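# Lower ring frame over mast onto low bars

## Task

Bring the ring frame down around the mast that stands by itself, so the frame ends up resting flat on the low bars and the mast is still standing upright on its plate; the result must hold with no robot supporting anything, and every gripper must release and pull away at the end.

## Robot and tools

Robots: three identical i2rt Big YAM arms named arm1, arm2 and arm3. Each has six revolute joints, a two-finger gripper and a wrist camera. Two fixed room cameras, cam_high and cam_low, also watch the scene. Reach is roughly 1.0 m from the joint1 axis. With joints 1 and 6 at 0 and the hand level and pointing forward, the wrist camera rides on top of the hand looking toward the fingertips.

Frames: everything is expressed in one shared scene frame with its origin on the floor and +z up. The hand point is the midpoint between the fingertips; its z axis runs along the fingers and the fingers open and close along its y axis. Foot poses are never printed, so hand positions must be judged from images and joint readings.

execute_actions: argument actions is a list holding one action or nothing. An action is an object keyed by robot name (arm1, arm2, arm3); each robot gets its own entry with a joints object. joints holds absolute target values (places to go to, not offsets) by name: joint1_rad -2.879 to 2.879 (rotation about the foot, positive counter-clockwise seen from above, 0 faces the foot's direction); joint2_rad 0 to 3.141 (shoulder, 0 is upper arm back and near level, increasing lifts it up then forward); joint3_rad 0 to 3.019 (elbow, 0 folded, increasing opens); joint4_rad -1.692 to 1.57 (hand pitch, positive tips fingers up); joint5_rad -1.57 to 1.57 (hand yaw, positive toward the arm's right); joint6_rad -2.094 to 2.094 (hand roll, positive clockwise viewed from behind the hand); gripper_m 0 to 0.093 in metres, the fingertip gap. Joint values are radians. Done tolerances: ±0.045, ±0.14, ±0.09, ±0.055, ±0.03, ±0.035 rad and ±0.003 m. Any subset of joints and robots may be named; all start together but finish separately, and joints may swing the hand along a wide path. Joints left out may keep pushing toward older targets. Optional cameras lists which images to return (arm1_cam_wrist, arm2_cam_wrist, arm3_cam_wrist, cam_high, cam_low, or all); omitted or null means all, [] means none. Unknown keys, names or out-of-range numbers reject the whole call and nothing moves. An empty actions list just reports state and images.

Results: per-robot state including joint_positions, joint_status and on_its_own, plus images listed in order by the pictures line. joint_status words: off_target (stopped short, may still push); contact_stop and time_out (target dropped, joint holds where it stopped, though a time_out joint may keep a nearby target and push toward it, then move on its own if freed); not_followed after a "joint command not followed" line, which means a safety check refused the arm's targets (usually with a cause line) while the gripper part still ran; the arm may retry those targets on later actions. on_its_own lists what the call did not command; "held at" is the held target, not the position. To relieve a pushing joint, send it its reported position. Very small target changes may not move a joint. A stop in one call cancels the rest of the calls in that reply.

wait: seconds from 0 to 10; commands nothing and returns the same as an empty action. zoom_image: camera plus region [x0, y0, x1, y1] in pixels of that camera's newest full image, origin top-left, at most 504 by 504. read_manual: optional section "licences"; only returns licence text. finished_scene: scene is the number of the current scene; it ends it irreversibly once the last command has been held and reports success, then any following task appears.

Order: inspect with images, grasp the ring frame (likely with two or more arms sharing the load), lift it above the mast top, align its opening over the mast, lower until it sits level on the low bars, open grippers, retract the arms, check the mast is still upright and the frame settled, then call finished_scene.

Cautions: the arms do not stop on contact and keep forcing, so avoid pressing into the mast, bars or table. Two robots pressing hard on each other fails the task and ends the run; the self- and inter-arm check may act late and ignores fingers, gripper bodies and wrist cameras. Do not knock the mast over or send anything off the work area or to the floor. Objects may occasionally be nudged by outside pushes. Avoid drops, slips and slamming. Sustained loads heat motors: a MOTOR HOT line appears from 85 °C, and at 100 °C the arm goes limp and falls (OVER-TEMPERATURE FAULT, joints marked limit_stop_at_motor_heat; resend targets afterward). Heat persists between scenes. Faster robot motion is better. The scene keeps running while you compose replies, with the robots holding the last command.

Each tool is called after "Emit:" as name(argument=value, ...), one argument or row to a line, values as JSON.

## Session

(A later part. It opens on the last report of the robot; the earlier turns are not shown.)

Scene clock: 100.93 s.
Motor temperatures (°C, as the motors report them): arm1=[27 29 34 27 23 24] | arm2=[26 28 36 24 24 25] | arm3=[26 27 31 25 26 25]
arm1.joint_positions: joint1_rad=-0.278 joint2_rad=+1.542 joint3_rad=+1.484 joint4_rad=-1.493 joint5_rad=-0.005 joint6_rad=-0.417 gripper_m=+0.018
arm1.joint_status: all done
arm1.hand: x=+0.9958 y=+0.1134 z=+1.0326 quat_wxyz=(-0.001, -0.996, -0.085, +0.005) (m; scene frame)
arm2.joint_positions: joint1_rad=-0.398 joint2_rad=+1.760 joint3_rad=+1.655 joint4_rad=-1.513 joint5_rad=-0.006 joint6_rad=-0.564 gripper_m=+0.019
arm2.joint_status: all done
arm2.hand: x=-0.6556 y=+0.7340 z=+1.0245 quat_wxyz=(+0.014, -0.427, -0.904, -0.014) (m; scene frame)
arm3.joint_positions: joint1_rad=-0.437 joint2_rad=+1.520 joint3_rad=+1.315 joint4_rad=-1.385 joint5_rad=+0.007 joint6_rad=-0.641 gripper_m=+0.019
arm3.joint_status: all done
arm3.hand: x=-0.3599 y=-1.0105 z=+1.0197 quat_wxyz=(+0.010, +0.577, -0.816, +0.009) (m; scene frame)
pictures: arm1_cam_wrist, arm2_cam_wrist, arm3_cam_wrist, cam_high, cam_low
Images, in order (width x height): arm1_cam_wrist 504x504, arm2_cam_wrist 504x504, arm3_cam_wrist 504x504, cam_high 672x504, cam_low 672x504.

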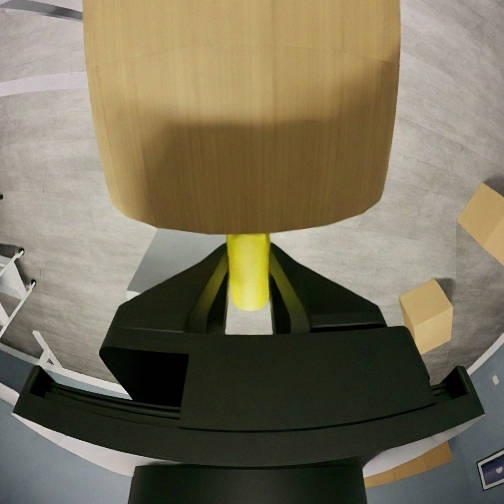

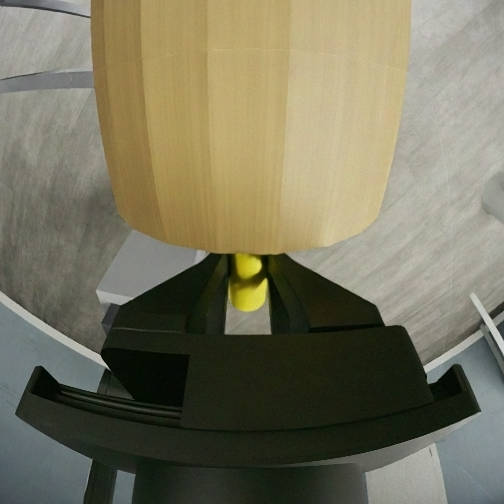

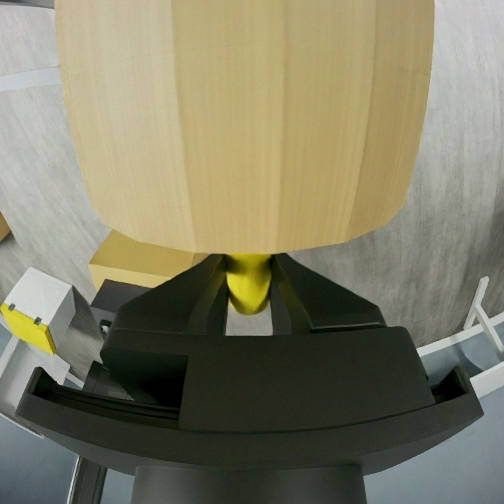

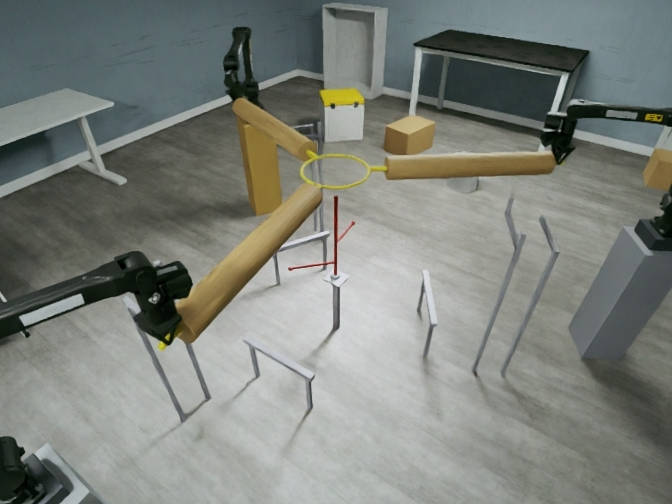

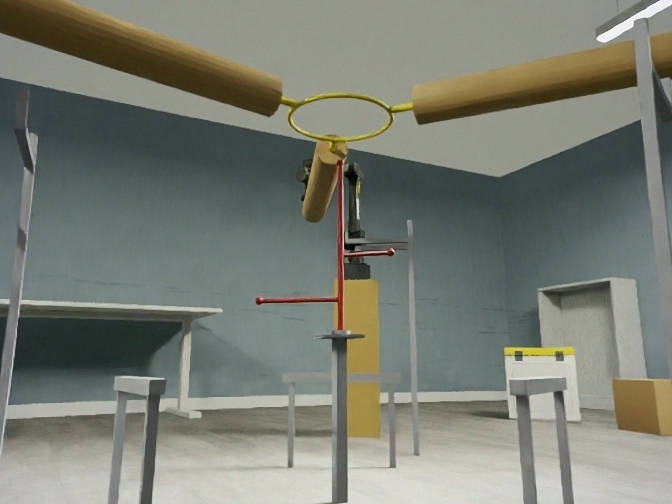

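Emit:
execute_actions(
  actions=[
    {"arm1":{"joints":{"joint2_rad":1.63,"joint3_rad":1.227,"joint4_rad":-1.125}},"arm2":{"joints":{"joint2_rad":1.83,"joint3_rad":1.445,"joint4_rad":-1.14}},"arm3":{"joints":{"joint2_rad":1.62,"joint3_rad":1.1,"joint4_rad":-1.01}}},
  ],
  cameras=["cam_high"],
)

Emit:
execute_actions(
  actions=[
    {"arm1":{"joints":{"joint2_rad":1.81,"joint3_rad":1.107,"joint4_rad":-0.82}},"arm2":{"joints":{"joint2_rad":2.0,"joint3_rad":1.345,"joint4_rad":-0.87}},"arm3":{"joints":{"joint2_rad":1.84,"joint3_rad":1.01,"joint4_rad":-0.695}}},
  ],
  cameras=["cam_high","cam_low"],
)

Emit:
zoom_image(
  camera="cam_high",
  region=[270,170,410,310],
)

Emit:
zoom_image(
  camera="cam_low",
  region=[240,150,440,350],
)

Scene clock: 118.60 s.
Motor temperatures (°C, as the motors report them): arm1=[27 29 35 27 23 24] | arm2=[26 29 38 24 24 25] | arm3=[26 28 33 25 26 25]
arm1.joint_positions: joint1_rad=-0.283 joint2_rad=+1.662 joint3_rad=+1.221 joint4_rad=-1.126 joint5_rad=-0.004 joint6_rad=-0.425 gripper_m=+0.018
arm1.joint_status: all done
arm1.hand: x=+0.9931 y=+0.1167 z=+0.8817 quat_wxyz=(-0.003, -0.996, -0.087, -0.003) (m; scene frame)
arm2.joint_positions: joint1_rad=-0.400 joint2_rad=+1.878 joint3_rad=+1.422 joint4_rad=-1.159 joint5_rad=+0.002 joint6_rad=-0.570 gripper_m=+0.019
arm2.joint_status: all done
arm2.hand: x=-0.6596 y=+0.7271 z=+0.8775 quat_wxyz=(+0.017, -0.425, -0.905, -0.011) (m; scene frame)
arm3.joint_positions: joint1_rad=-0.447 joint2_rad=+1.670 joint3_rad=+1.101 joint4_rad=-1.010 joint5_rad=+0.011 joint6_rad=-0.653 gripper_m=+0.019
arm3.joint_status: all done
arm3.hand: x=-0.3503 y=-1.0124 z=+0.8801 quat_wxyz=(+0.005, +0.578, -0.816, +0.011) (m; scene frame)
pictures: cam_high
Images, in order (width x height): cam_high 672x504.

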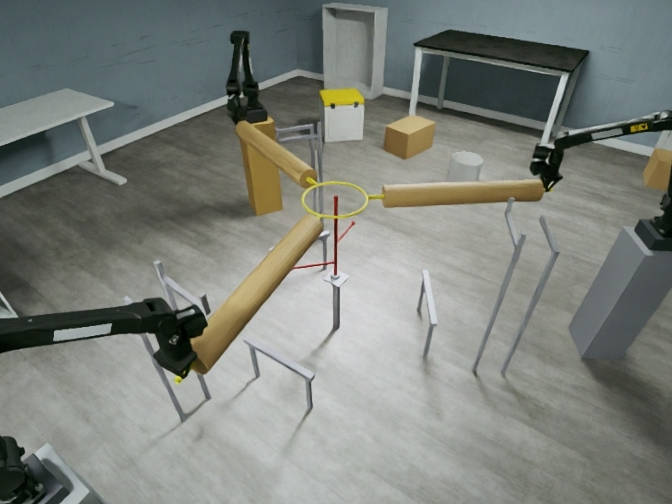

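Scene clock: 119.67 s.
Motor temperatures (°C, as the motors report them): arm1=[27 29 35 27 23 24] | arm2=[26 29 37 24 24 25] | arm3=[26 28 32 25 26 25]
arm1.joint_positions: joint1_rad=-0.283 joint2_rad=+1.841 joint3_rad=+1.101 joint4_rad=-0.820 joint5_rad=-0.002 joint6_rad=-0.427 gripper_m=+0.018
arm1.joint_status: all done
arm1.hand: x=+0.9920 y=+0.1175 z=+0.7629 quat_wxyz=(-0.001, -0.996, -0.088, -0.001) (m; scene frame)
arm2.joint_positions: joint1_rad=-0.401 joint2_rad=+2.051 joint3_rad=+1.326 joint4_rad=-0.885 joint5_rad=+0.001 joint6_rad=-0.571 gripper_m=+0.019
arm2.joint_status: all done
arm2.hand: x=-0.6613 y=+0.7260 z=+0.7563 quat_wxyz=(+0.015, -0.425, -0.905, -0.009) (m; scene frame)
arm3.joint_positions: joint1_rad=-0.448 joint2_rad=+1.887 joint3_rad=+1.013 joint4_rad=-0.694 joint5_rad=+0.009 joint6_rad=-0.656 gripper_m=+0.019
arm3.joint_status: all done
arm3.hand: x=-0.3472 y=-1.0117 z=+0.7617 quat_wxyz=(-0.001, +0.579, -0.815, +0.010) (m; scene frame)
pictures: cam_high, cam_low
Images, in order (width x height): cam_high 672x504, cam_low 672x504.

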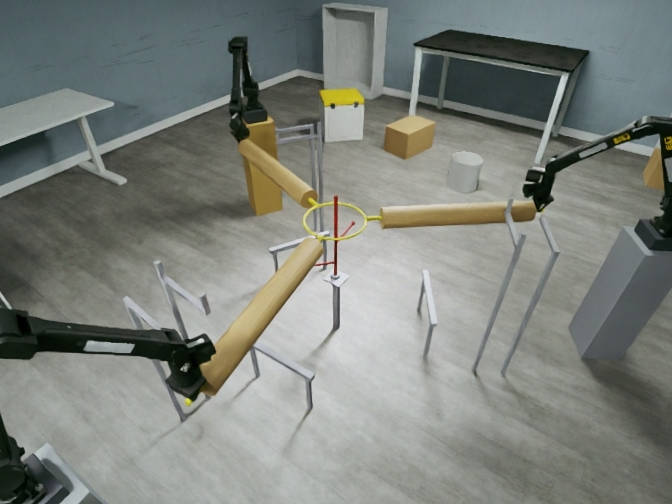

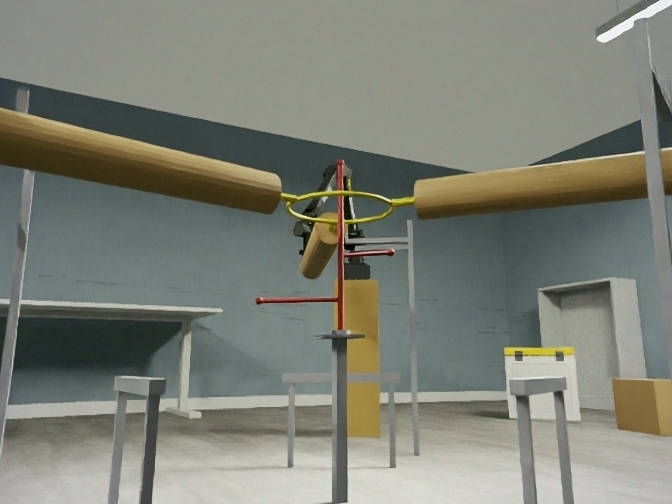

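Region (270, 170, 410, 310) of cam_high's 672x504 image, scaled by 3.600, with more detail than that image has.

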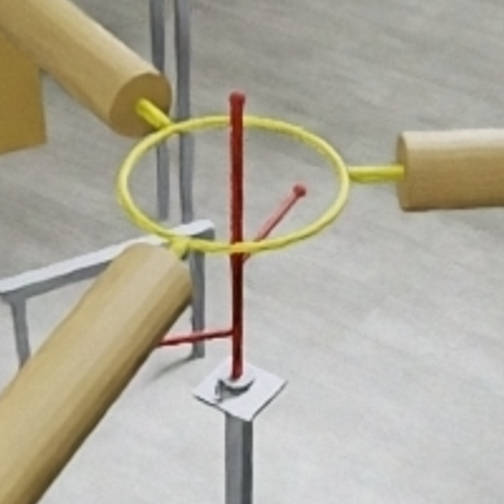

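Region (240, 150, 440, 350) of cam_low's 672x504 image, scaled by 2.520, with more detail than that image has.

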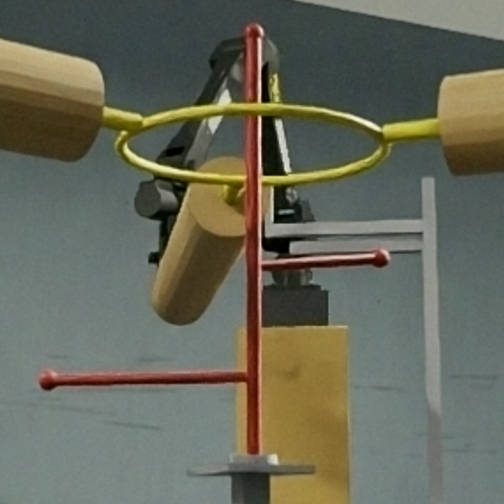

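Emit:
execute_actions(
  actions=[
    {"arm1":{"joints":{"joint1_rad":-0.23,"joint6_rad":-0.367,"joint2_rad":2.04,"joint3_rad":1.385,"joint4_rad":-0.86}},"arm2":{"joints":{"joint1_rad":-0.575,"joint6_rad":-0.755,"joint2_rad":2.075,"joint3_rad":1.38,"joint4_rad":-0.79}},"arm3":{"joints":{"joint1_rad":-0.335,"joint6_rad":-0.54,"joint2_rad":1.79,"joint3_rad":0.745,"joint4_rad":-0.475}}},
  ],
  cameras=["cam_high","cam_low"],
)

Emit:
zoom_image(
  camera="cam_high",
  region=[270,170,410,310],
)

Scene clock: 136.77 s.
Motor temperatures (°C, as the motors report them): arm1=[27 30 33 27 23 24] | arm2=[26 30 34 24 24 25] | arm3=[26 28 29 25 27 25]
arm1.joint_positions: joint1_rad=-0.222 joint2_rad=+2.049 joint3_rad=+1.362 joint4_rad=-0.839 joint5_rad=-0.004 joint6_rad=-0.371 gripper_m=+0.018
arm1.joint_status: all done
arm1.hand: x=+0.8980 y=+0.1055 z=+0.7353 quat_wxyz=(+0.003, -0.996, -0.091, +0.016) (m; scene frame)
arm2.joint_positions: joint1_rad=-0.580 joint2_rad=+2.101 joint3_rad=+1.326 joint4_rad=-0.806 joint5_rad=-0.004 joint6_rad=-0.745 gripper_m=+0.019
arm2.joint_status: all done
arm2.hand: x=-0.7569 y=+0.7136 z=+0.7315 quat_wxyz=(+0.004, -0.427, -0.904, +0.002) (m; scene frame)
arm3.joint_positions: joint1_rad=-0.337 joint2_rad=+1.822 joint3_rad=+0.747 joint4_rad=-0.478 joint5_rad=+0.008 joint6_rad=-0.549 gripper_m=+0.019
arm3.joint_status: all done
arm3.hand: x=-0.4396 y=-1.0237 z=+0.7295 quat_wxyz=(-0.009, +0.581, -0.814, +0.009) (m; scene frame)
pictures: cam_high, cam_low
Images, in order (width x height): cam_high 672x504, cam_low 672x504.

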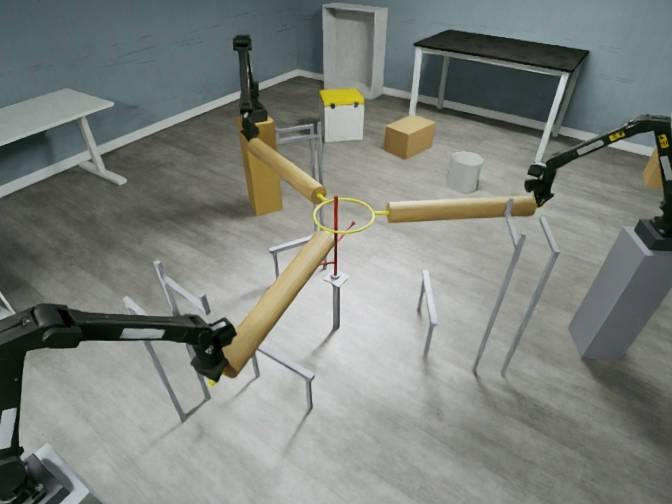

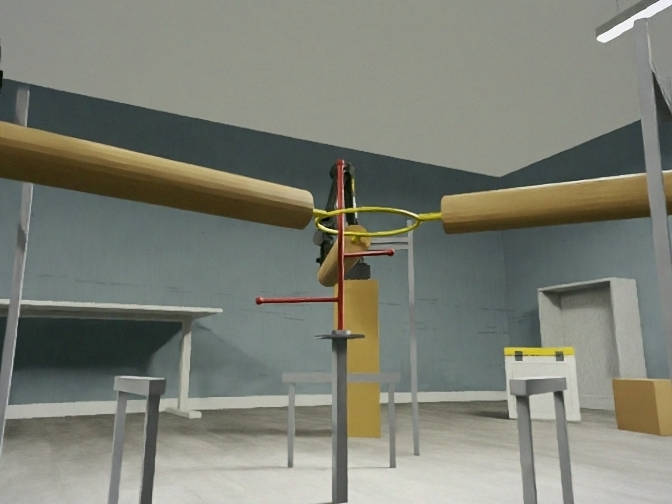

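Region (270, 170, 410, 310) of cam_high's 672x504 image, scaled by 3.600, with more detail than that image has.

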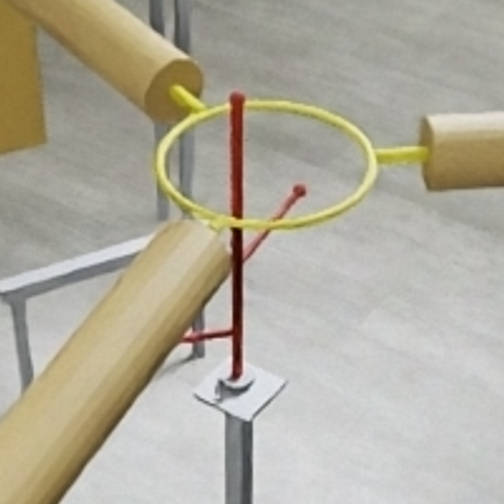

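Emit:
execute_actions(
  actions=[
    {"arm1":{"joints":{"joint2_rad":2.17,"joint3_rad":1.36,"joint4_rad":-0.72}},"arm2":{"joints":{"joint2_rad":2.21,"joint3_rad":1.39,"joint4_rad":-0.67}},"arm3":{"joints":{"joint2_rad":1.995,"joint3_rad":0.76,"joint4_rad":-0.29}}},
  ],
  cameras=["cam_high","cam_low"],
)

Emit:
execute_actions(
  actions=[
    {"arm1":{"joints":{"joint2_rad":2.31,"joint3_rad":1.395,"joint4_rad":-0.605}},"arm2":{"joints":{"joint2_rad":2.355,"joint3_rad":1.425,"joint4_rad":-0.56}},"arm3":{"joints":{"joint2_rad":2.21,"joint3_rad":0.825,"joint4_rad":-0.13}}},
  ],
  cameras=["cam_high","cam_low"],
)

Emit:
zoom_image(
  camera="cam_high",
  region=[270,170,410,310],
)

Scene clock: 156.23 s.
Motor temperatures (°C, as the motors report them): arm1=[27 31 33 27 23 24] | arm2=[26 30 35 24 24 25] | arm3=[26 28 28 25 27 25]
arm1.joint_positions: joint1_rad=-0.222 joint2_rad=+2.192 joint3_rad=+1.359 joint4_rad=-0.707 joint5_rad=-0.006 joint6_rad=-0.370 gripper_m=+0.018
arm1.joint_status: all done
arm1.hand: x=+0.8998 y=+0.1052 z=+0.6586 quat_wxyz=(+0.000, -0.996, -0.090, +0.010) (m; scene frame)
arm2.joint_positions: joint1_rad=-0.574 joint2_rad=+2.245 joint3_rad=+1.331 joint4_rad=-0.675 joint5_rad=-0.001 joint6_rad=-0.746 gripper_m=+0.019
arm2.joint_status: all done
arm2.hand: x=-0.7548 y=+0.7148 z=+0.6574 quat_wxyz=(+0.007, -0.424, -0.906, -0.002) (m; scene frame)
arm3.joint_positions: joint1_rad=-0.338 joint2_rad=+2.019 joint3_rad=+0.759 joint4_rad=-0.286 joint5_rad=+0.004 joint6_rad=-0.549 gripper_m=+0.019
arm3.joint_status: all done
arm3.hand: x=-0.4378 y=-1.0227 z=+0.6635 quat_wxyz=(-0.012, +0.580, -0.814, +0.006) (m; scene frame)
pictures: cam_high, cam_low
Images, in order (width x height): cam_high 672x504, cam_low 672x504.

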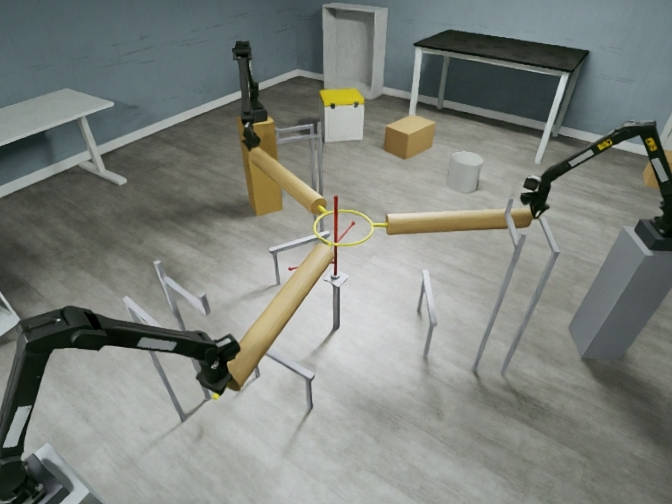

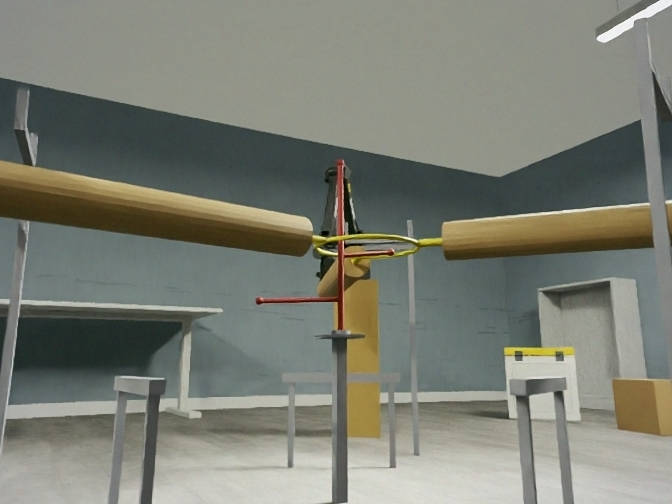

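Scene clock: 157.20 s.
Motor temperatures (°C, as the motors report them): arm1=[27 31 33 27 23 24] | arm2=[26 30 35 24 24 25] | arm3=[26 28 28 25 27 25]
arm1.joint_positions: joint1_rad=-0.222 joint2_rad=+2.323 joint3_rad=+1.373 joint4_rad=-0.591 joint5_rad=-0.002 joint6_rad=-0.370 gripper_m=+0.018
arm1.joint_status: all done
arm1.hand: x=+0.9025 y=+0.1053 z=+0.5923 quat_wxyz=(+0.001, -0.996, -0.090, +0.009) (m; scene frame)
arm2.joint_positions: joint1_rad=-0.568 joint2_rad=+2.391 joint3_rad=+1.368 joint4_rad=-0.569 joint5_rad=-0.004 joint6_rad=-0.746 gripper_m=+0.019
arm2.joint_status: all done
arm2.hand: x=-0.7521 y=+0.7151 z=+0.5891 quat_wxyz=(+0.006, -0.422, -0.907, -0.003) (m; scene frame)
arm3.joint_positions: joint1_rad=-0.338 joint2_rad=+2.240 joint3_rad=+0.824 joint4_rad=-0.133 joint5_rad=+0.007 joint6_rad=-0.549 gripper_m=+0.019
arm3.joint_status: all done
arm3.hand: x=-0.4342 y=-1.0212 z=+0.5928 quat_wxyz=(-0.010, +0.580, -0.814, +0.008) (m; scene frame)
pictures: cam_high, cam_low
Images, in order (width x height): cam_high 672x504, cam_low 672x504.

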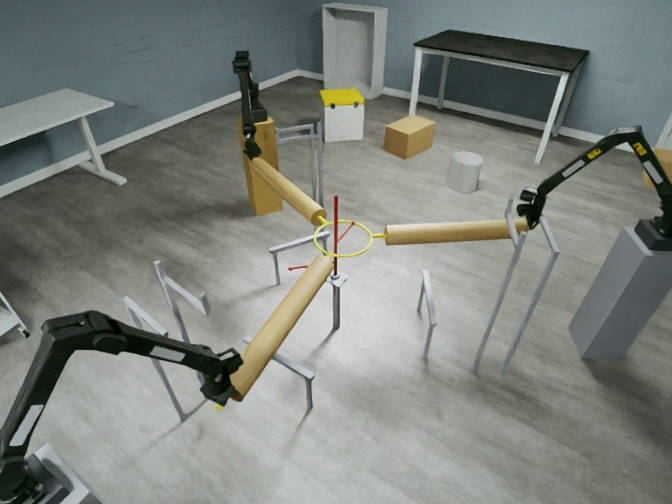

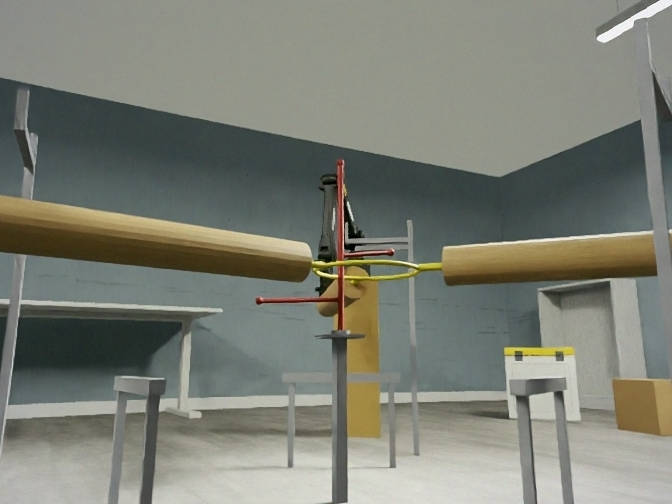

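Region (270, 170, 410, 310) of cam_high's 672x504 image, scaled by 3.600, with more detail than that image has.

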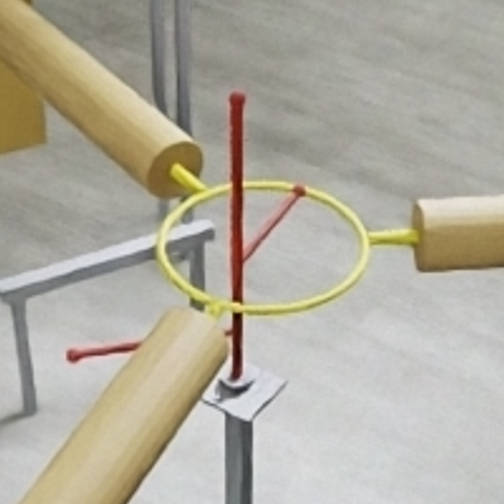

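Emit:
execute_actions(
  actions=[
    {"arm1":{"joints":{"joint1_rad":-0.3,"joint6_rad":-0.44,"joint2_rad":2.245,"joint3_rad":1.105,"joint4_rad":-0.4}},"arm2":{"joints":{"joint1_rad":-0.4,"joint6_rad":-0.58,"joint2_rad":2.4,"joint3_rad":1.4,"joint4_rad":-0.51}},"arm3":{"joints":{"joint1_rad":-0.445,"joint6_rad":-0.655,"joint2_rad":2.33,"joint3_rad":1.075,"joint4_rad":-0.285}}},
  ],
  cameras=["cam_high","cam_low"],
)

Emit:
execute_actions(
  actions=[
    {"arm1":{"joints":{"joint1_rad":-0.163,"joint6_rad":-0.3,"joint2_rad":2.17,"joint3_rad":0.835,"joint4_rad":-0.2}},"arm2":{"joints":{"joint1_rad":-0.287,"joint6_rad":-0.466,"joint2_rad":2.52,"joint3_rad":1.73,"joint4_rad":-0.715}},"arm3":{"joints":{"joint1_rad":-0.66,"joint6_rad":-0.87,"joint2_rad":2.365,"joint3_rad":1.2,"joint4_rad":-0.375}}},
  ],
  cameras=["cam_high","cam_low"],
)

Emit:
zoom_image(
  camera="cam_high",
  region=[260,180,400,320],
)

Emit:
zoom_image(
  camera="cam_low",
  region=[220,200,420,400],
)

Scene clock: 174.00 s.
Motor temperatures (°C, as the motors report them): arm1=[27 31 32 27 23 24] | arm2=[26 31 34 24 24 25] | arm3=[26 29 27 25 27 25]
arm1.joint_positions: joint1_rad=-0.284 joint2_rad=+2.289 joint3_rad=+1.108 joint4_rad=-0.388 joint5_rad=-0.004 joint6_rad=-0.431 gripper_m=+0.018
arm1.joint_status: all done
arm1.hand: x=+1.0001 y=+0.1156 z=+0.5607 quat_wxyz=(-0.004, -0.996, -0.090, -0.005) (m; scene frame)
arm2.joint_positions: joint1_rad=-0.385 joint2_rad=+2.427 joint3_rad=+1.368 joint4_rad=-0.532 joint5_rad=+0.000 joint6_rad=-0.560 gripper_m=+0.019
arm2.joint_status: all done
arm2.hand: x=-0.6550 y=+0.7237 z=+0.5690 quat_wxyz=(+0.009, -0.422, -0.906, -0.001) (m; scene frame)
arm3.joint_positions: joint1_rad=-0.457 joint2_rad=+2.346 joint3_rad=+1.082 joint4_rad=-0.274 joint5_rad=+0.009 joint6_rad=-0.663 gripper_m=+0.019
arm3.joint_status: all done
arm3.hand: x=-0.3365 y=-1.0119 z=+0.5748 quat_wxyz=(-0.016, +0.578, -0.816, +0.010) (m; scene frame)
pictures: cam_high, cam_low
Images, in order (width x height): cam_high 672x504, cam_low 672x504.

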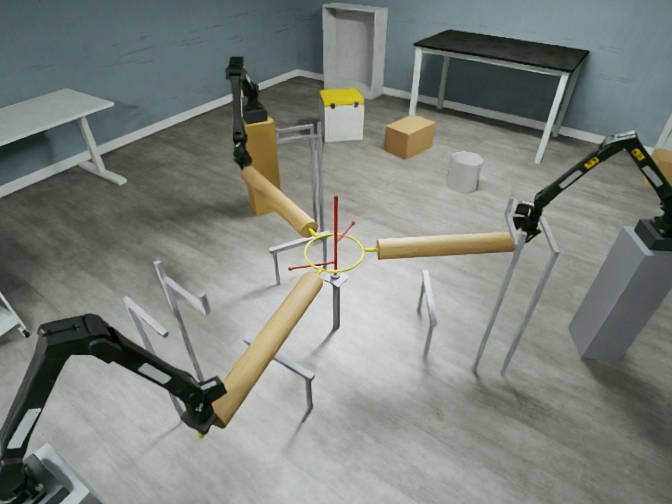

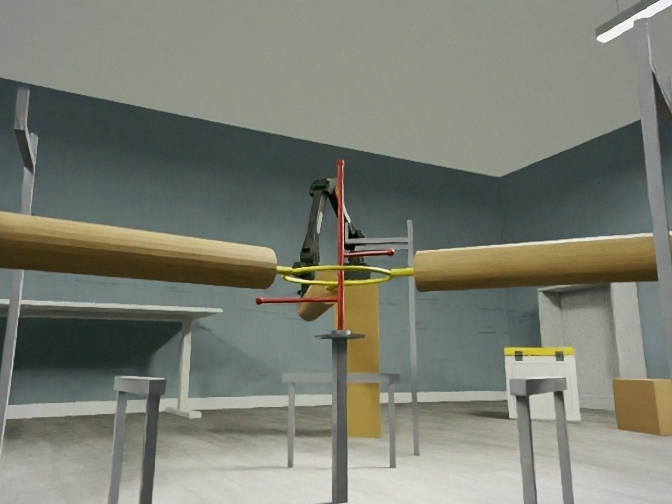

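Scene clock: 175.13 s.
Motor temperatures (°C, as the motors report them): arm1=[27 31 32 27 23 24] | arm2=[26 31 34 24 24 25] | arm3=[26 29 27 25 27 25]
arm1.joint_positions: joint1_rad=-0.149 joint2_rad=+2.210 joint3_rad=+0.837 joint4_rad=-0.196 joint5_rad=-0.002 joint6_rad=-0.300 gripper_m=+0.018
arm1.joint_status: all done
arm1.hand: x=+1.0776 y=+0.0435 z=+0.5637 quat_wxyz=(-0.002, -0.996, -0.092, -0.005) (m; scene frame)
arm2.joint_positions: joint1_rad=-0.279 joint2_rad=+2.540 joint3_rad=+1.676 joint4_rad=-0.709 joint5_rad=-0.001 joint6_rad=-0.456 gripper_m=+0.019
arm2.joint_status: all done
arm2.hand: x=-0.5784 y=+0.6518 z=+0.5725 quat_wxyz=(+0.004, -0.422, -0.907, +0.006) (m; scene frame)
arm3.joint_positions: joint1_rad=-0.668 joint2_rad=+2.389 joint3_rad=+1.206 joint4_rad=-0.364 joint5_rad=+0.001 joint6_rad=-0.879 gripper_m=+0.019
arm3.joint_status: all done
arm3.hand: x=-0.2600 y=-1.0846 z=+0.5726 quat_wxyz=(-0.011, +0.580, -0.814, +0.009) (m; scene frame)
pictures: cam_high, cam_low
Images, in order (width x height): cam_high 672x504, cam_low 672x504.

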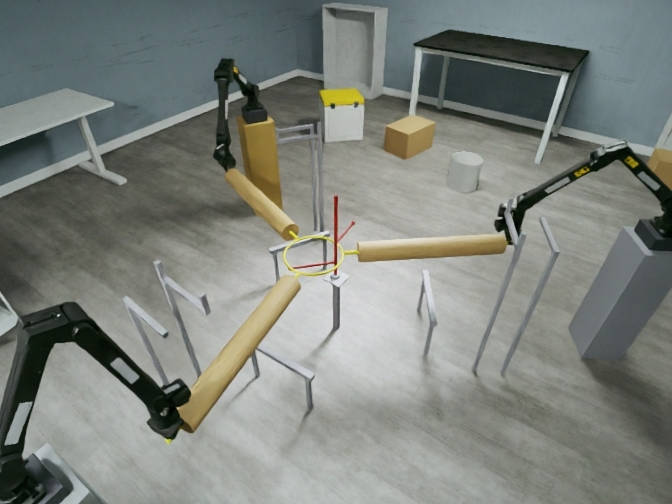

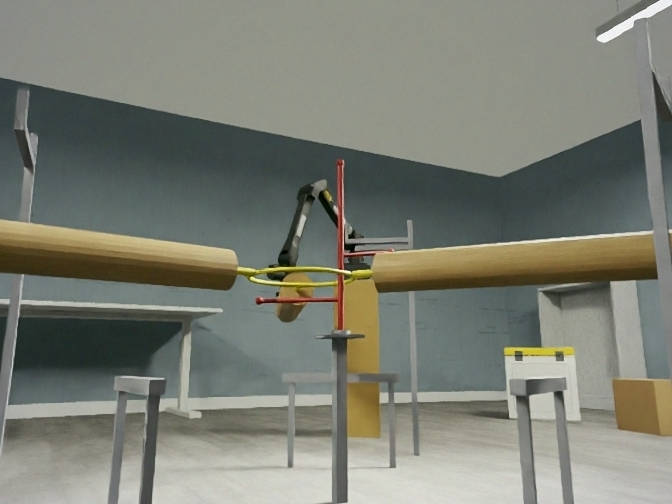

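Region (260, 180, 400, 320) of cam_high's 672x504 image, scaled by 3.600, with more detail than that image has.

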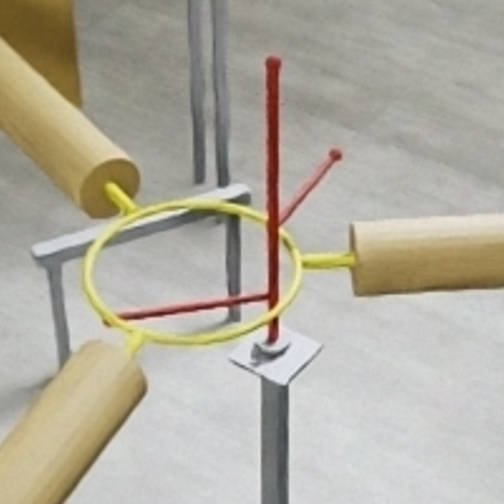

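Region (220, 200, 420, 400) of cam_low's 672x504 image, scaled by 2.520, with more detail than that image has.

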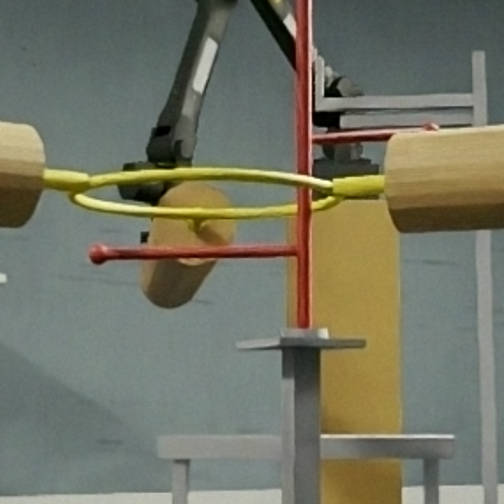

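Emit:
execute_actions(
  actions=[
    {"arm1":{"joints":{"joint1_rad":-0.15,"joint2_rad":2.3,"joint3_rad":0.875,"joint4_rad":-0.11}},"arm2":{"joints":{"joint2_rad":2.62,"joint3_rad":1.8,"joint4_rad":-0.685}},"arm3":{"joints":{"joint1_rad":-0.675,"joint2_rad":2.465,"joint3_rad":1.25,"joint4_rad":-0.32}}},
  ],
  cameras=["cam_high","cam_low"],
)

Emit:
zoom_image(
  camera="cam_high",
  region=[260,180,400,320],
)

Emit:
zoom_image(
  camera="cam_low",
  region=[220,200,420,400],
)

Scene clock: 188.13 s.
Motor temperatures (°C, as the motors report them): arm1=[27 31 31 27 23 24] | arm2=[26 31 35 24 24 25] | arm3=[26 29 26 25 26 25]
arm1.joint_positions: joint1_rad=-0.149 joint2_rad=+2.303 joint3_rad=+0.871 joint4_rad=-0.114 joint5_rad=-0.004 joint6_rad=-0.300 gripper_m=+0.018
arm1.joint_status: all done
arm1.hand: x=+1.0710 y=+0.0438 z=+0.5328 quat_wxyz=(-0.001, -0.996, -0.092, +0.007) (m; scene frame)
arm2.joint_positions: joint1_rad=-0.286 joint2_rad=+2.647 joint3_rad=+1.744 joint4_rad=-0.689 joint5_rad=+0.003 joint6_rad=-0.456 gripper_m=+0.019
arm2.joint_status: all done
arm2.hand: x=-0.5847 y=+0.6515 z=+0.5248 quat_wxyz=(+0.012, -0.425, -0.905, +0.000) (m; scene frame)
arm3.joint_positions: joint1_rad=-0.666 joint2_rad=+2.488 joint3_rad=+1.242 joint4_rad=-0.310 joint5_rad=-0.003 joint6_rad=-0.877 gripper_m=+0.019
arm3.joint_status: all done
arm3.hand: x=-0.2658 y=-1.0855 z=+0.5313 quat_wxyz=(-0.007, +0.581, -0.814, +0.006) (m; scene frame)
pictures: cam_high, cam_low
Images, in order (width x height): cam_high 672x504, cam_low 672x504.

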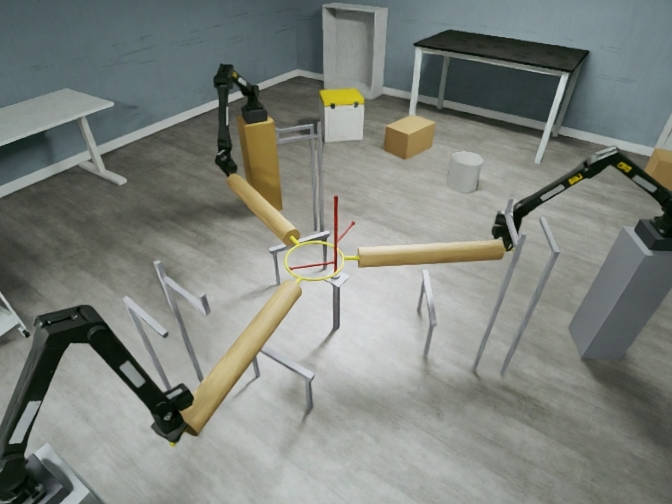

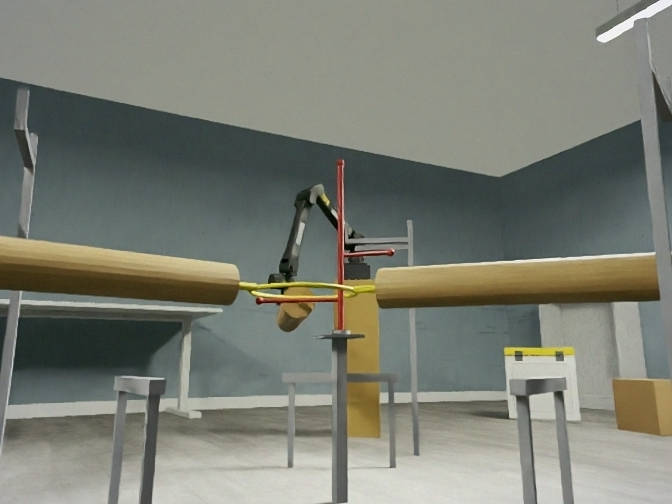

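Region (260, 180, 400, 320) of cam_high's 672x504 image, scaled by 3.600, with more detail than that image has.

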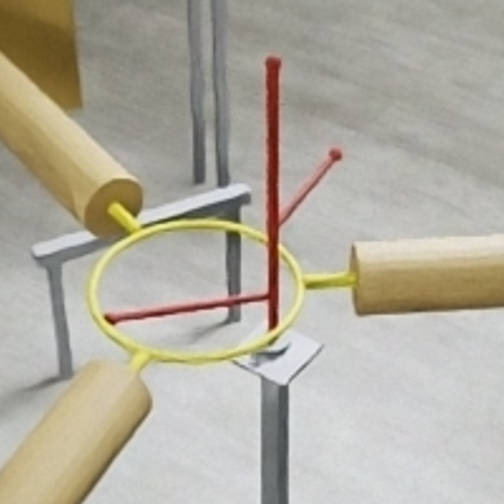

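Region (220, 200, 420, 400) of cam_low's 672x504 image, scaled by 2.520, with more detail than that image has.

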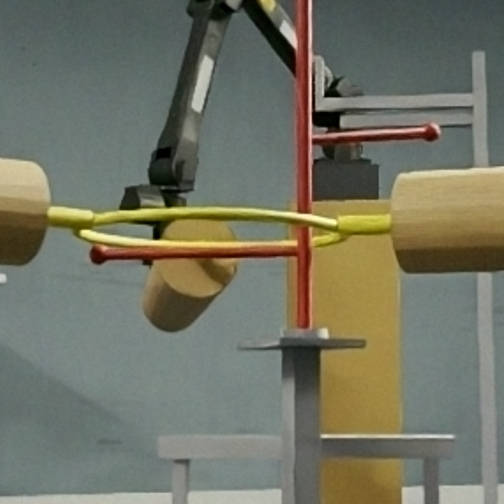

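Shift about +0.014 in x first.

Emit:
execute_actions(
  actions=[
    {"arm1":{"joints":{"joint3_rad":0.825,"joint4_rad":-0.1}},"arm2":{"joints":{"joint1_rad":-0.255,"joint3_rad":1.815}},"arm3":{"joints":{"joint1_rad":-0.69,"joint3_rad":1.285}}},
  ],
  cameras=["cam_low","cam_high"],
)

Emit:
zoom_image(
  camera="cam_low",
  region=[220,200,420,400],
)

Scene clock: 194.57 s.
Motor temperatures (°C, as the motors report them): arm1=[27 31 31 27 23 24] | arm2=[26 32 35 24 24 25] | arm3=[26 30 26 25 26 25]
arm1.joint_positions: joint1_rad=-0.149 joint2_rad=+2.303 joint3_rad=+0.836 joint4_rad=-0.097 joint5_rad=-0.003 joint6_rad=-0.300 gripper_m=+0.018
arm1.joint_status: all done
arm1.hand: x=+1.0890 y=+0.0419 z=+0.5313 quat_wxyz=(-0.003, -0.996, -0.091, -0.002) (m; scene frame)
arm2.joint_positions: joint1_rad=-0.261 joint2_rad=+2.647 joint3_rad=+1.754 joint4_rad=-0.689 joint5_rad=-0.001 joint6_rad=-0.446 gripper_m=+0.019
arm2.joint_status: all done
arm2.hand: x=-0.5677 y=+0.6500 z=+0.5270 quat_wxyz=(+0.007, -0.418, -0.908, +0.002) (m; scene frame)
arm3.joint_positions: joint1_rad=-0.679 joint2_rad=+2.488 joint3_rad=+1.268 joint4_rad=-0.310 joint5_rad=+0.001 joint6_rad=-0.883 gripper_m=+0.019
arm3.joint_status: all done
arm3.hand: x=-0.2485 y=-1.0863 z=+0.5349 quat_wxyz=(-0.019, +0.578, -0.816, +0.011) (m; scene frame)
pictures: cam_high, cam_low
Images, in order (width x height): cam_high 672x504, cam_low 672x504.

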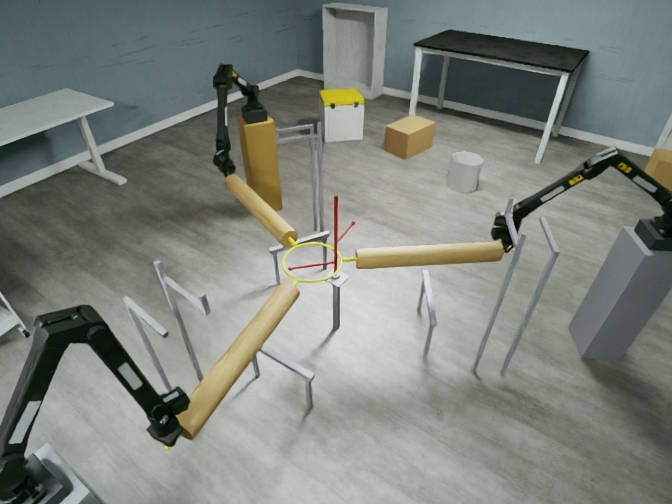

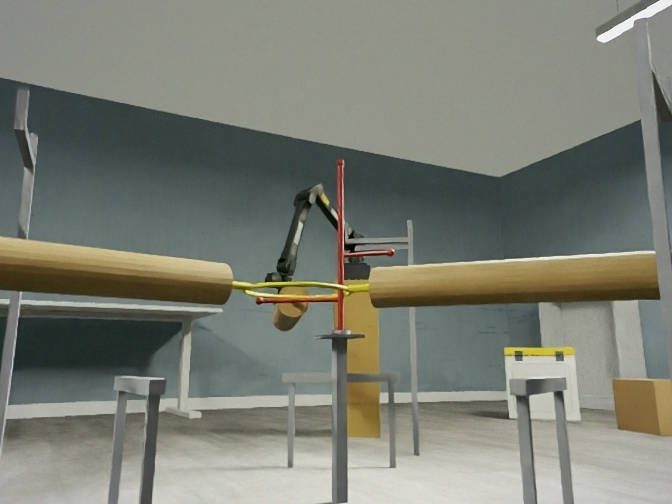

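Region (220, 200, 420, 400) of cam_low's 672x504 image, scaled by 2.520, with more detail than that image has.

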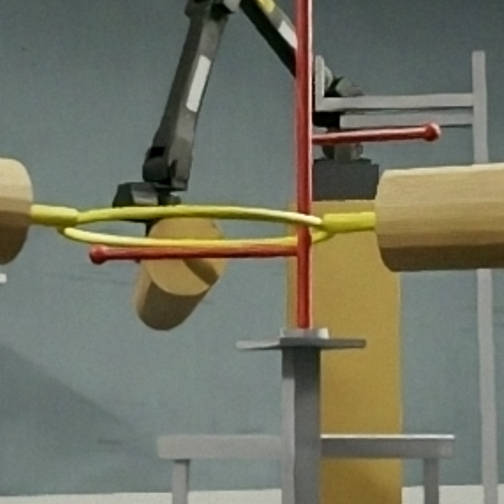

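Emit:
execute_actions(
  actions=[
    {"arm1":{"joints":{"joint2_rad":2.4,"joint3_rad":0.875,"joint4_rad":-0.047}},"arm2":{"joints":{"joint2_rad":2.69,"joint3_rad":1.86,"joint4_rad":-0.66}},"arm3":{"joints":{"joint2_rad":2.55,"joint3_rad":1.33,"joint4_rad":-0.29}}},
  ],
  cameras=["cam_high"],
)

Emit:
execute_actions(
  actions=[
    {"arm1":{"joints":{"joint2_rad":2.495,"joint3_rad":0.93,"joint4_rad":0}},"arm2":{"joints":{"joint2_rad":2.76,"joint3_rad":1.91,"joint4_rad":-0.64}},"arm3":{"joints":{"joint2_rad":2.635,"joint3_rad":1.38,"joint4_rad":-0.26}}},
  ],
  cameras=["cam_low","cam_high"],
)

Scene clock: 207.23 s.
Motor temperatures (°C, as the motors report them): arm1=[27 30 30 27 23 24] | arm2=[26 32 36 24 24 25] | arm3=[26 30 26 25 26 25]
arm1.joint_positions: joint1_rad=-0.149 joint2_rad=+2.398 joint3_rad=+0.879 joint4_rad=-0.046 joint5_rad=-0.004 joint6_rad=-0.300 gripper_m=+0.018
arm1.joint_status: all done
arm1.hand: x=+1.0882 y=+0.0418 z=+0.4998 quat_wxyz=(-0.003, -0.996, -0.091, -0.003) (m; scene frame)
arm2.joint_positions: joint1_rad=-0.261 joint2_rad=+2.712 joint3_rad=+1.799 joint4_rad=-0.670 joint5_rad=+0.001 joint6_rad=-0.445 gripper_m=+0.019
arm2.joint_status: all done
arm2.hand: x=-0.5683 y=+0.6492 z=+0.4979 quat_wxyz=(+0.008, -0.419, -0.908, +0.002) (m; scene frame)
arm3.joint_positions: joint1_rad=-0.681 joint2_rad=+2.572 joint3_rad=+1.320 joint4_rad=-0.286 joint5_rad=-0.004 joint6_rad=-0.887 gripper_m=+0.019
arm3.joint_status: all done
arm3.hand: x=-0.2484 y=-1.0870 z=+0.5014 quat_wxyz=(-0.016, +0.578, -0.816, +0.008) (m; scene frame)
pictures: cam_high
Images, in order (width x height): cam_high 672x504.

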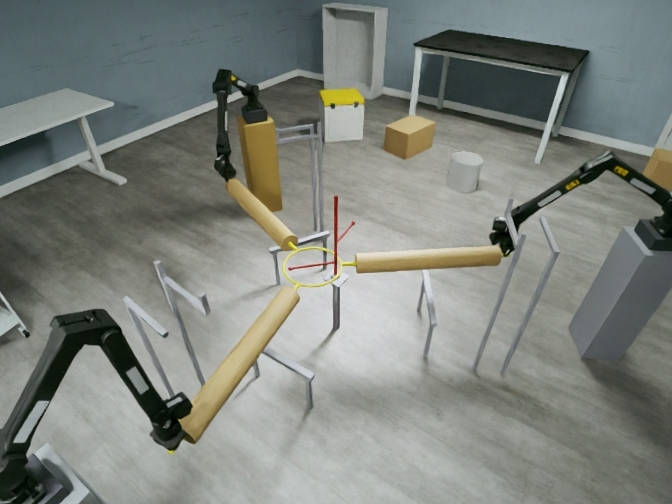

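Scene clock: 208.10 s.
Motor temperatures (°C, as the motors report them): arm1=[27 30 30 27 23 24] | arm2=[26 32 36 24 24 25] | arm3=[26 30 26 25 26 25]
arm1.joint_positions: joint1_rad=-0.149 joint2_rad=+2.496 joint3_rad=+0.932 joint4_rad=-0.002 joint5_rad=-0.004 joint6_rad=-0.300 gripper_m=+0.018
arm1.joint_status: all done
arm1.hand: x=+1.0874 y=+0.0419 z=+0.4666 quat_wxyz=(-0.003, -0.996, -0.091, -0.003) (m; scene frame)
arm2.joint_positions: joint1_rad=-0.261 joint2_rad=+2.784 joint3_rad=+1.850 joint4_rad=-0.650 joint5_rad=+0.003 joint6_rad=-0.445 gripper_m=+0.019
arm2.joint_status: all done
arm2.hand: x=-0.5691 y=+0.6491 z=+0.4665 quat_wxyz=(+0.009, -0.419, -0.908, +0.003) (m; scene frame)
arm3.joint_positions: joint1_rad=-0.680 joint2_rad=+2.656 joint3_rad=+1.373 joint4_rad=-0.256 joint5_rad=-0.005 joint6_rad=-0.887 gripper_m=+0.019
arm3.joint_status: all done
arm3.hand: x=-0.2487 y=-1.0867 z=+0.4676 quat_wxyz=(-0.015, +0.579, -0.815, +0.007) (m; scene frame)
pictures: cam_high, cam_low
Images, in order (width x height): cam_high 672x504, cam_low 672x504.

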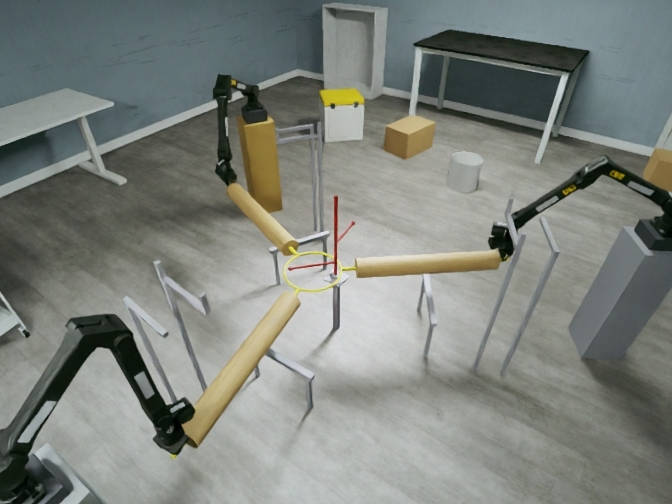

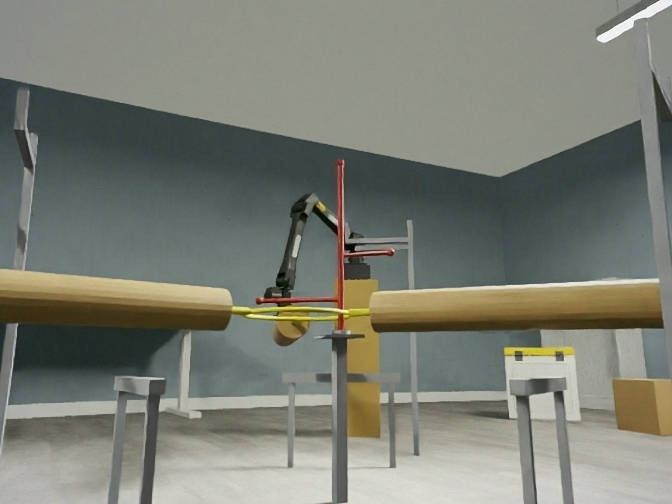

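Emit:
execute_actions(
  actions=[
    {"arm1":{"joints":{"joint1_rad":-0.3,"joint6_rad":-0.44,"joint2_rad":2.55,"joint3_rad":1.235,"joint4_rad":-0.245}},"arm2":{"joints":{"joint1_rad":-0.4,"joint6_rad":-0.58,"joint2_rad":2.645,"joint3_rad":1.535,"joint4_rad":-0.395}},"arm3":{"joints":{"joint1_rad":-0.445,"joint6_rad":-0.655,"joint3_rad":1.245,"joint4_rad":-0.16}}},
  ],
  cameras=["cam_low"],
)

Emit:
execute_actions(
  actions=[
    {"arm1":{"joints":{"joint2_rad":2.765,"joint3_rad":1.395,"joint4_rad":-0.18}},"arm2":{"joints":{"joint2_rad":2.865,"joint3_rad":1.715,"joint4_rad":-0.355}},"arm3":{"joints":{"joint2_rad":2.85,"joint3_rad":1.42,"joint4_rad":-0.115}}},
  ],
  cameras=["cam_low","cam_high"],
)

Scene clock: 219.80 s.
Motor temperatures (°C, as the motors report them): arm1=[27 31 30 27 23 24] | arm2=[26 33 35 24 24 25] | arm3=[26 30 26 25 26 25]
arm1.joint_positions: joint1_rad=-0.296 joint2_rad=+2.546 joint3_rad=+1.240 joint4_rad=-0.231 joint5_rad=-0.005 joint6_rad=-0.442 gripper_m=+0.018
arm1.joint_status: all done
arm1.hand: x=+0.9890 y=+0.1245 z=+0.4611 quat_wxyz=(+0.002, -0.996, -0.089, +0.011) (m; scene frame)
arm2.joint_positions: joint1_rad=-0.406 joint2_rad=+2.720 joint3_rad=+1.531 joint4_rad=-0.409 joint5_rad=+0.000 joint6_rad=-0.578 gripper_m=+0.019
arm2.joint_status: all done
arm2.hand: x=-0.6686 y=+0.7249 z=+0.4438 quat_wxyz=(+0.011, -0.424, -0.905, -0.004) (m; scene frame)
arm3.joint_positions: joint1_rad=-0.442 joint2_rad=+2.655 joint3_rad=+1.251 joint4_rad=-0.149 joint5_rad=+0.006 joint6_rad=-0.658 gripper_m=+0.019
arm3.joint_status: all done
arm3.hand: x=-0.3419 y=-1.0084 z=+0.4562 quat_wxyz=(-0.008, +0.582, -0.813, +0.008) (m; scene frame)
pictures: cam_low
Images, in order (width x height): cam_low 672x504.

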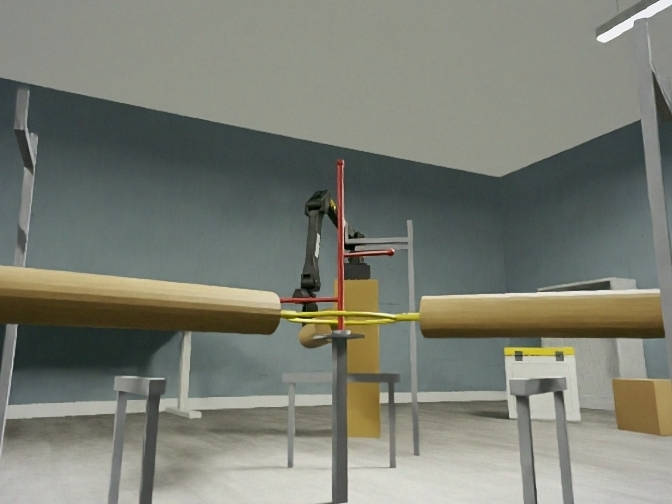

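Scene clock: 220.80 s.
Motor temperatures (°C, as the motors report them): arm1=[27 31 30 27 23 24] | arm2=[26 33 35 24 24 25] | arm3=[26 30 26 25 26 25]
arm1.joint_positions: joint1_rad=-0.295 joint2_rad=+2.773 joint3_rad=+1.399 joint4_rad=-0.169 joint5_rad=-0.003 joint6_rad=-0.442 gripper_m=+0.018
arm1.joint_status: all done
arm1.hand: x=+0.9904 y=+0.1238 z=+0.3723 quat_wxyz=(+0.002, -0.996, -0.090, +0.008) (m; scene frame)
arm2.joint_positions: joint1_rad=-0.405 joint2_rad=+2.900 joint3_rad=+1.677 joint4_rad=-0.364 joint5_rad=-0.003 joint6_rad=-0.578 gripper_m=+0.019
arm2.joint_status: all done
arm2.hand: x=-0.6682 y=+0.7233 z=+0.3704 quat_wxyz=(+0.007, -0.424, -0.906, +0.000) (m; scene frame)
arm3.joint_positions: joint1_rad=-0.446 joint2_rad=+2.874 joint3_rad=+1.429 joint4_rad=-0.102 joint5_rad=+0.001 joint6_rad=-0.664 gripper_m=+0.019
arm3.joint_status: all done
arm3.hand: x=-0.3390 y=-1.0087 z=+0.3715 quat_wxyz=(-0.011, +0.583, -0.812, +0.006) (m; scene frame)
pictures: cam_high, cam_low
Images, in order (width x height): cam_high 672x504, cam_low 672x504.

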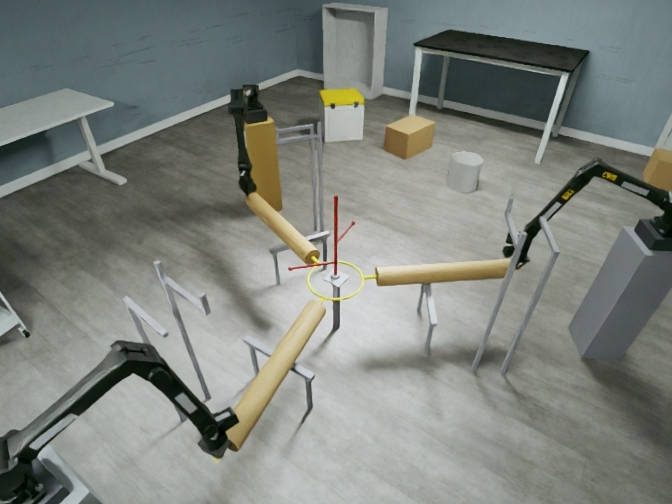

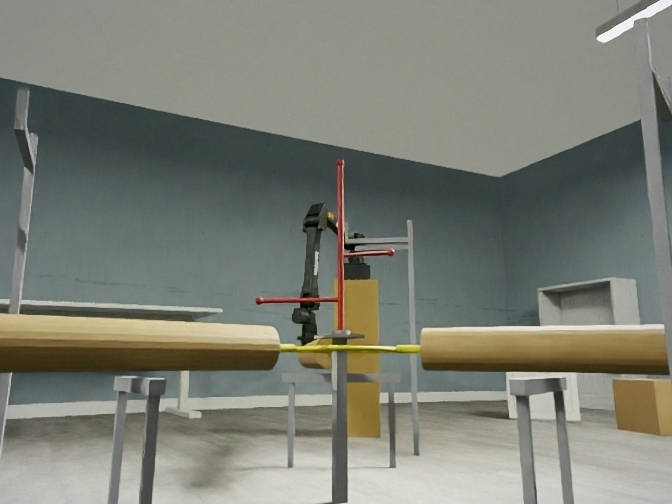

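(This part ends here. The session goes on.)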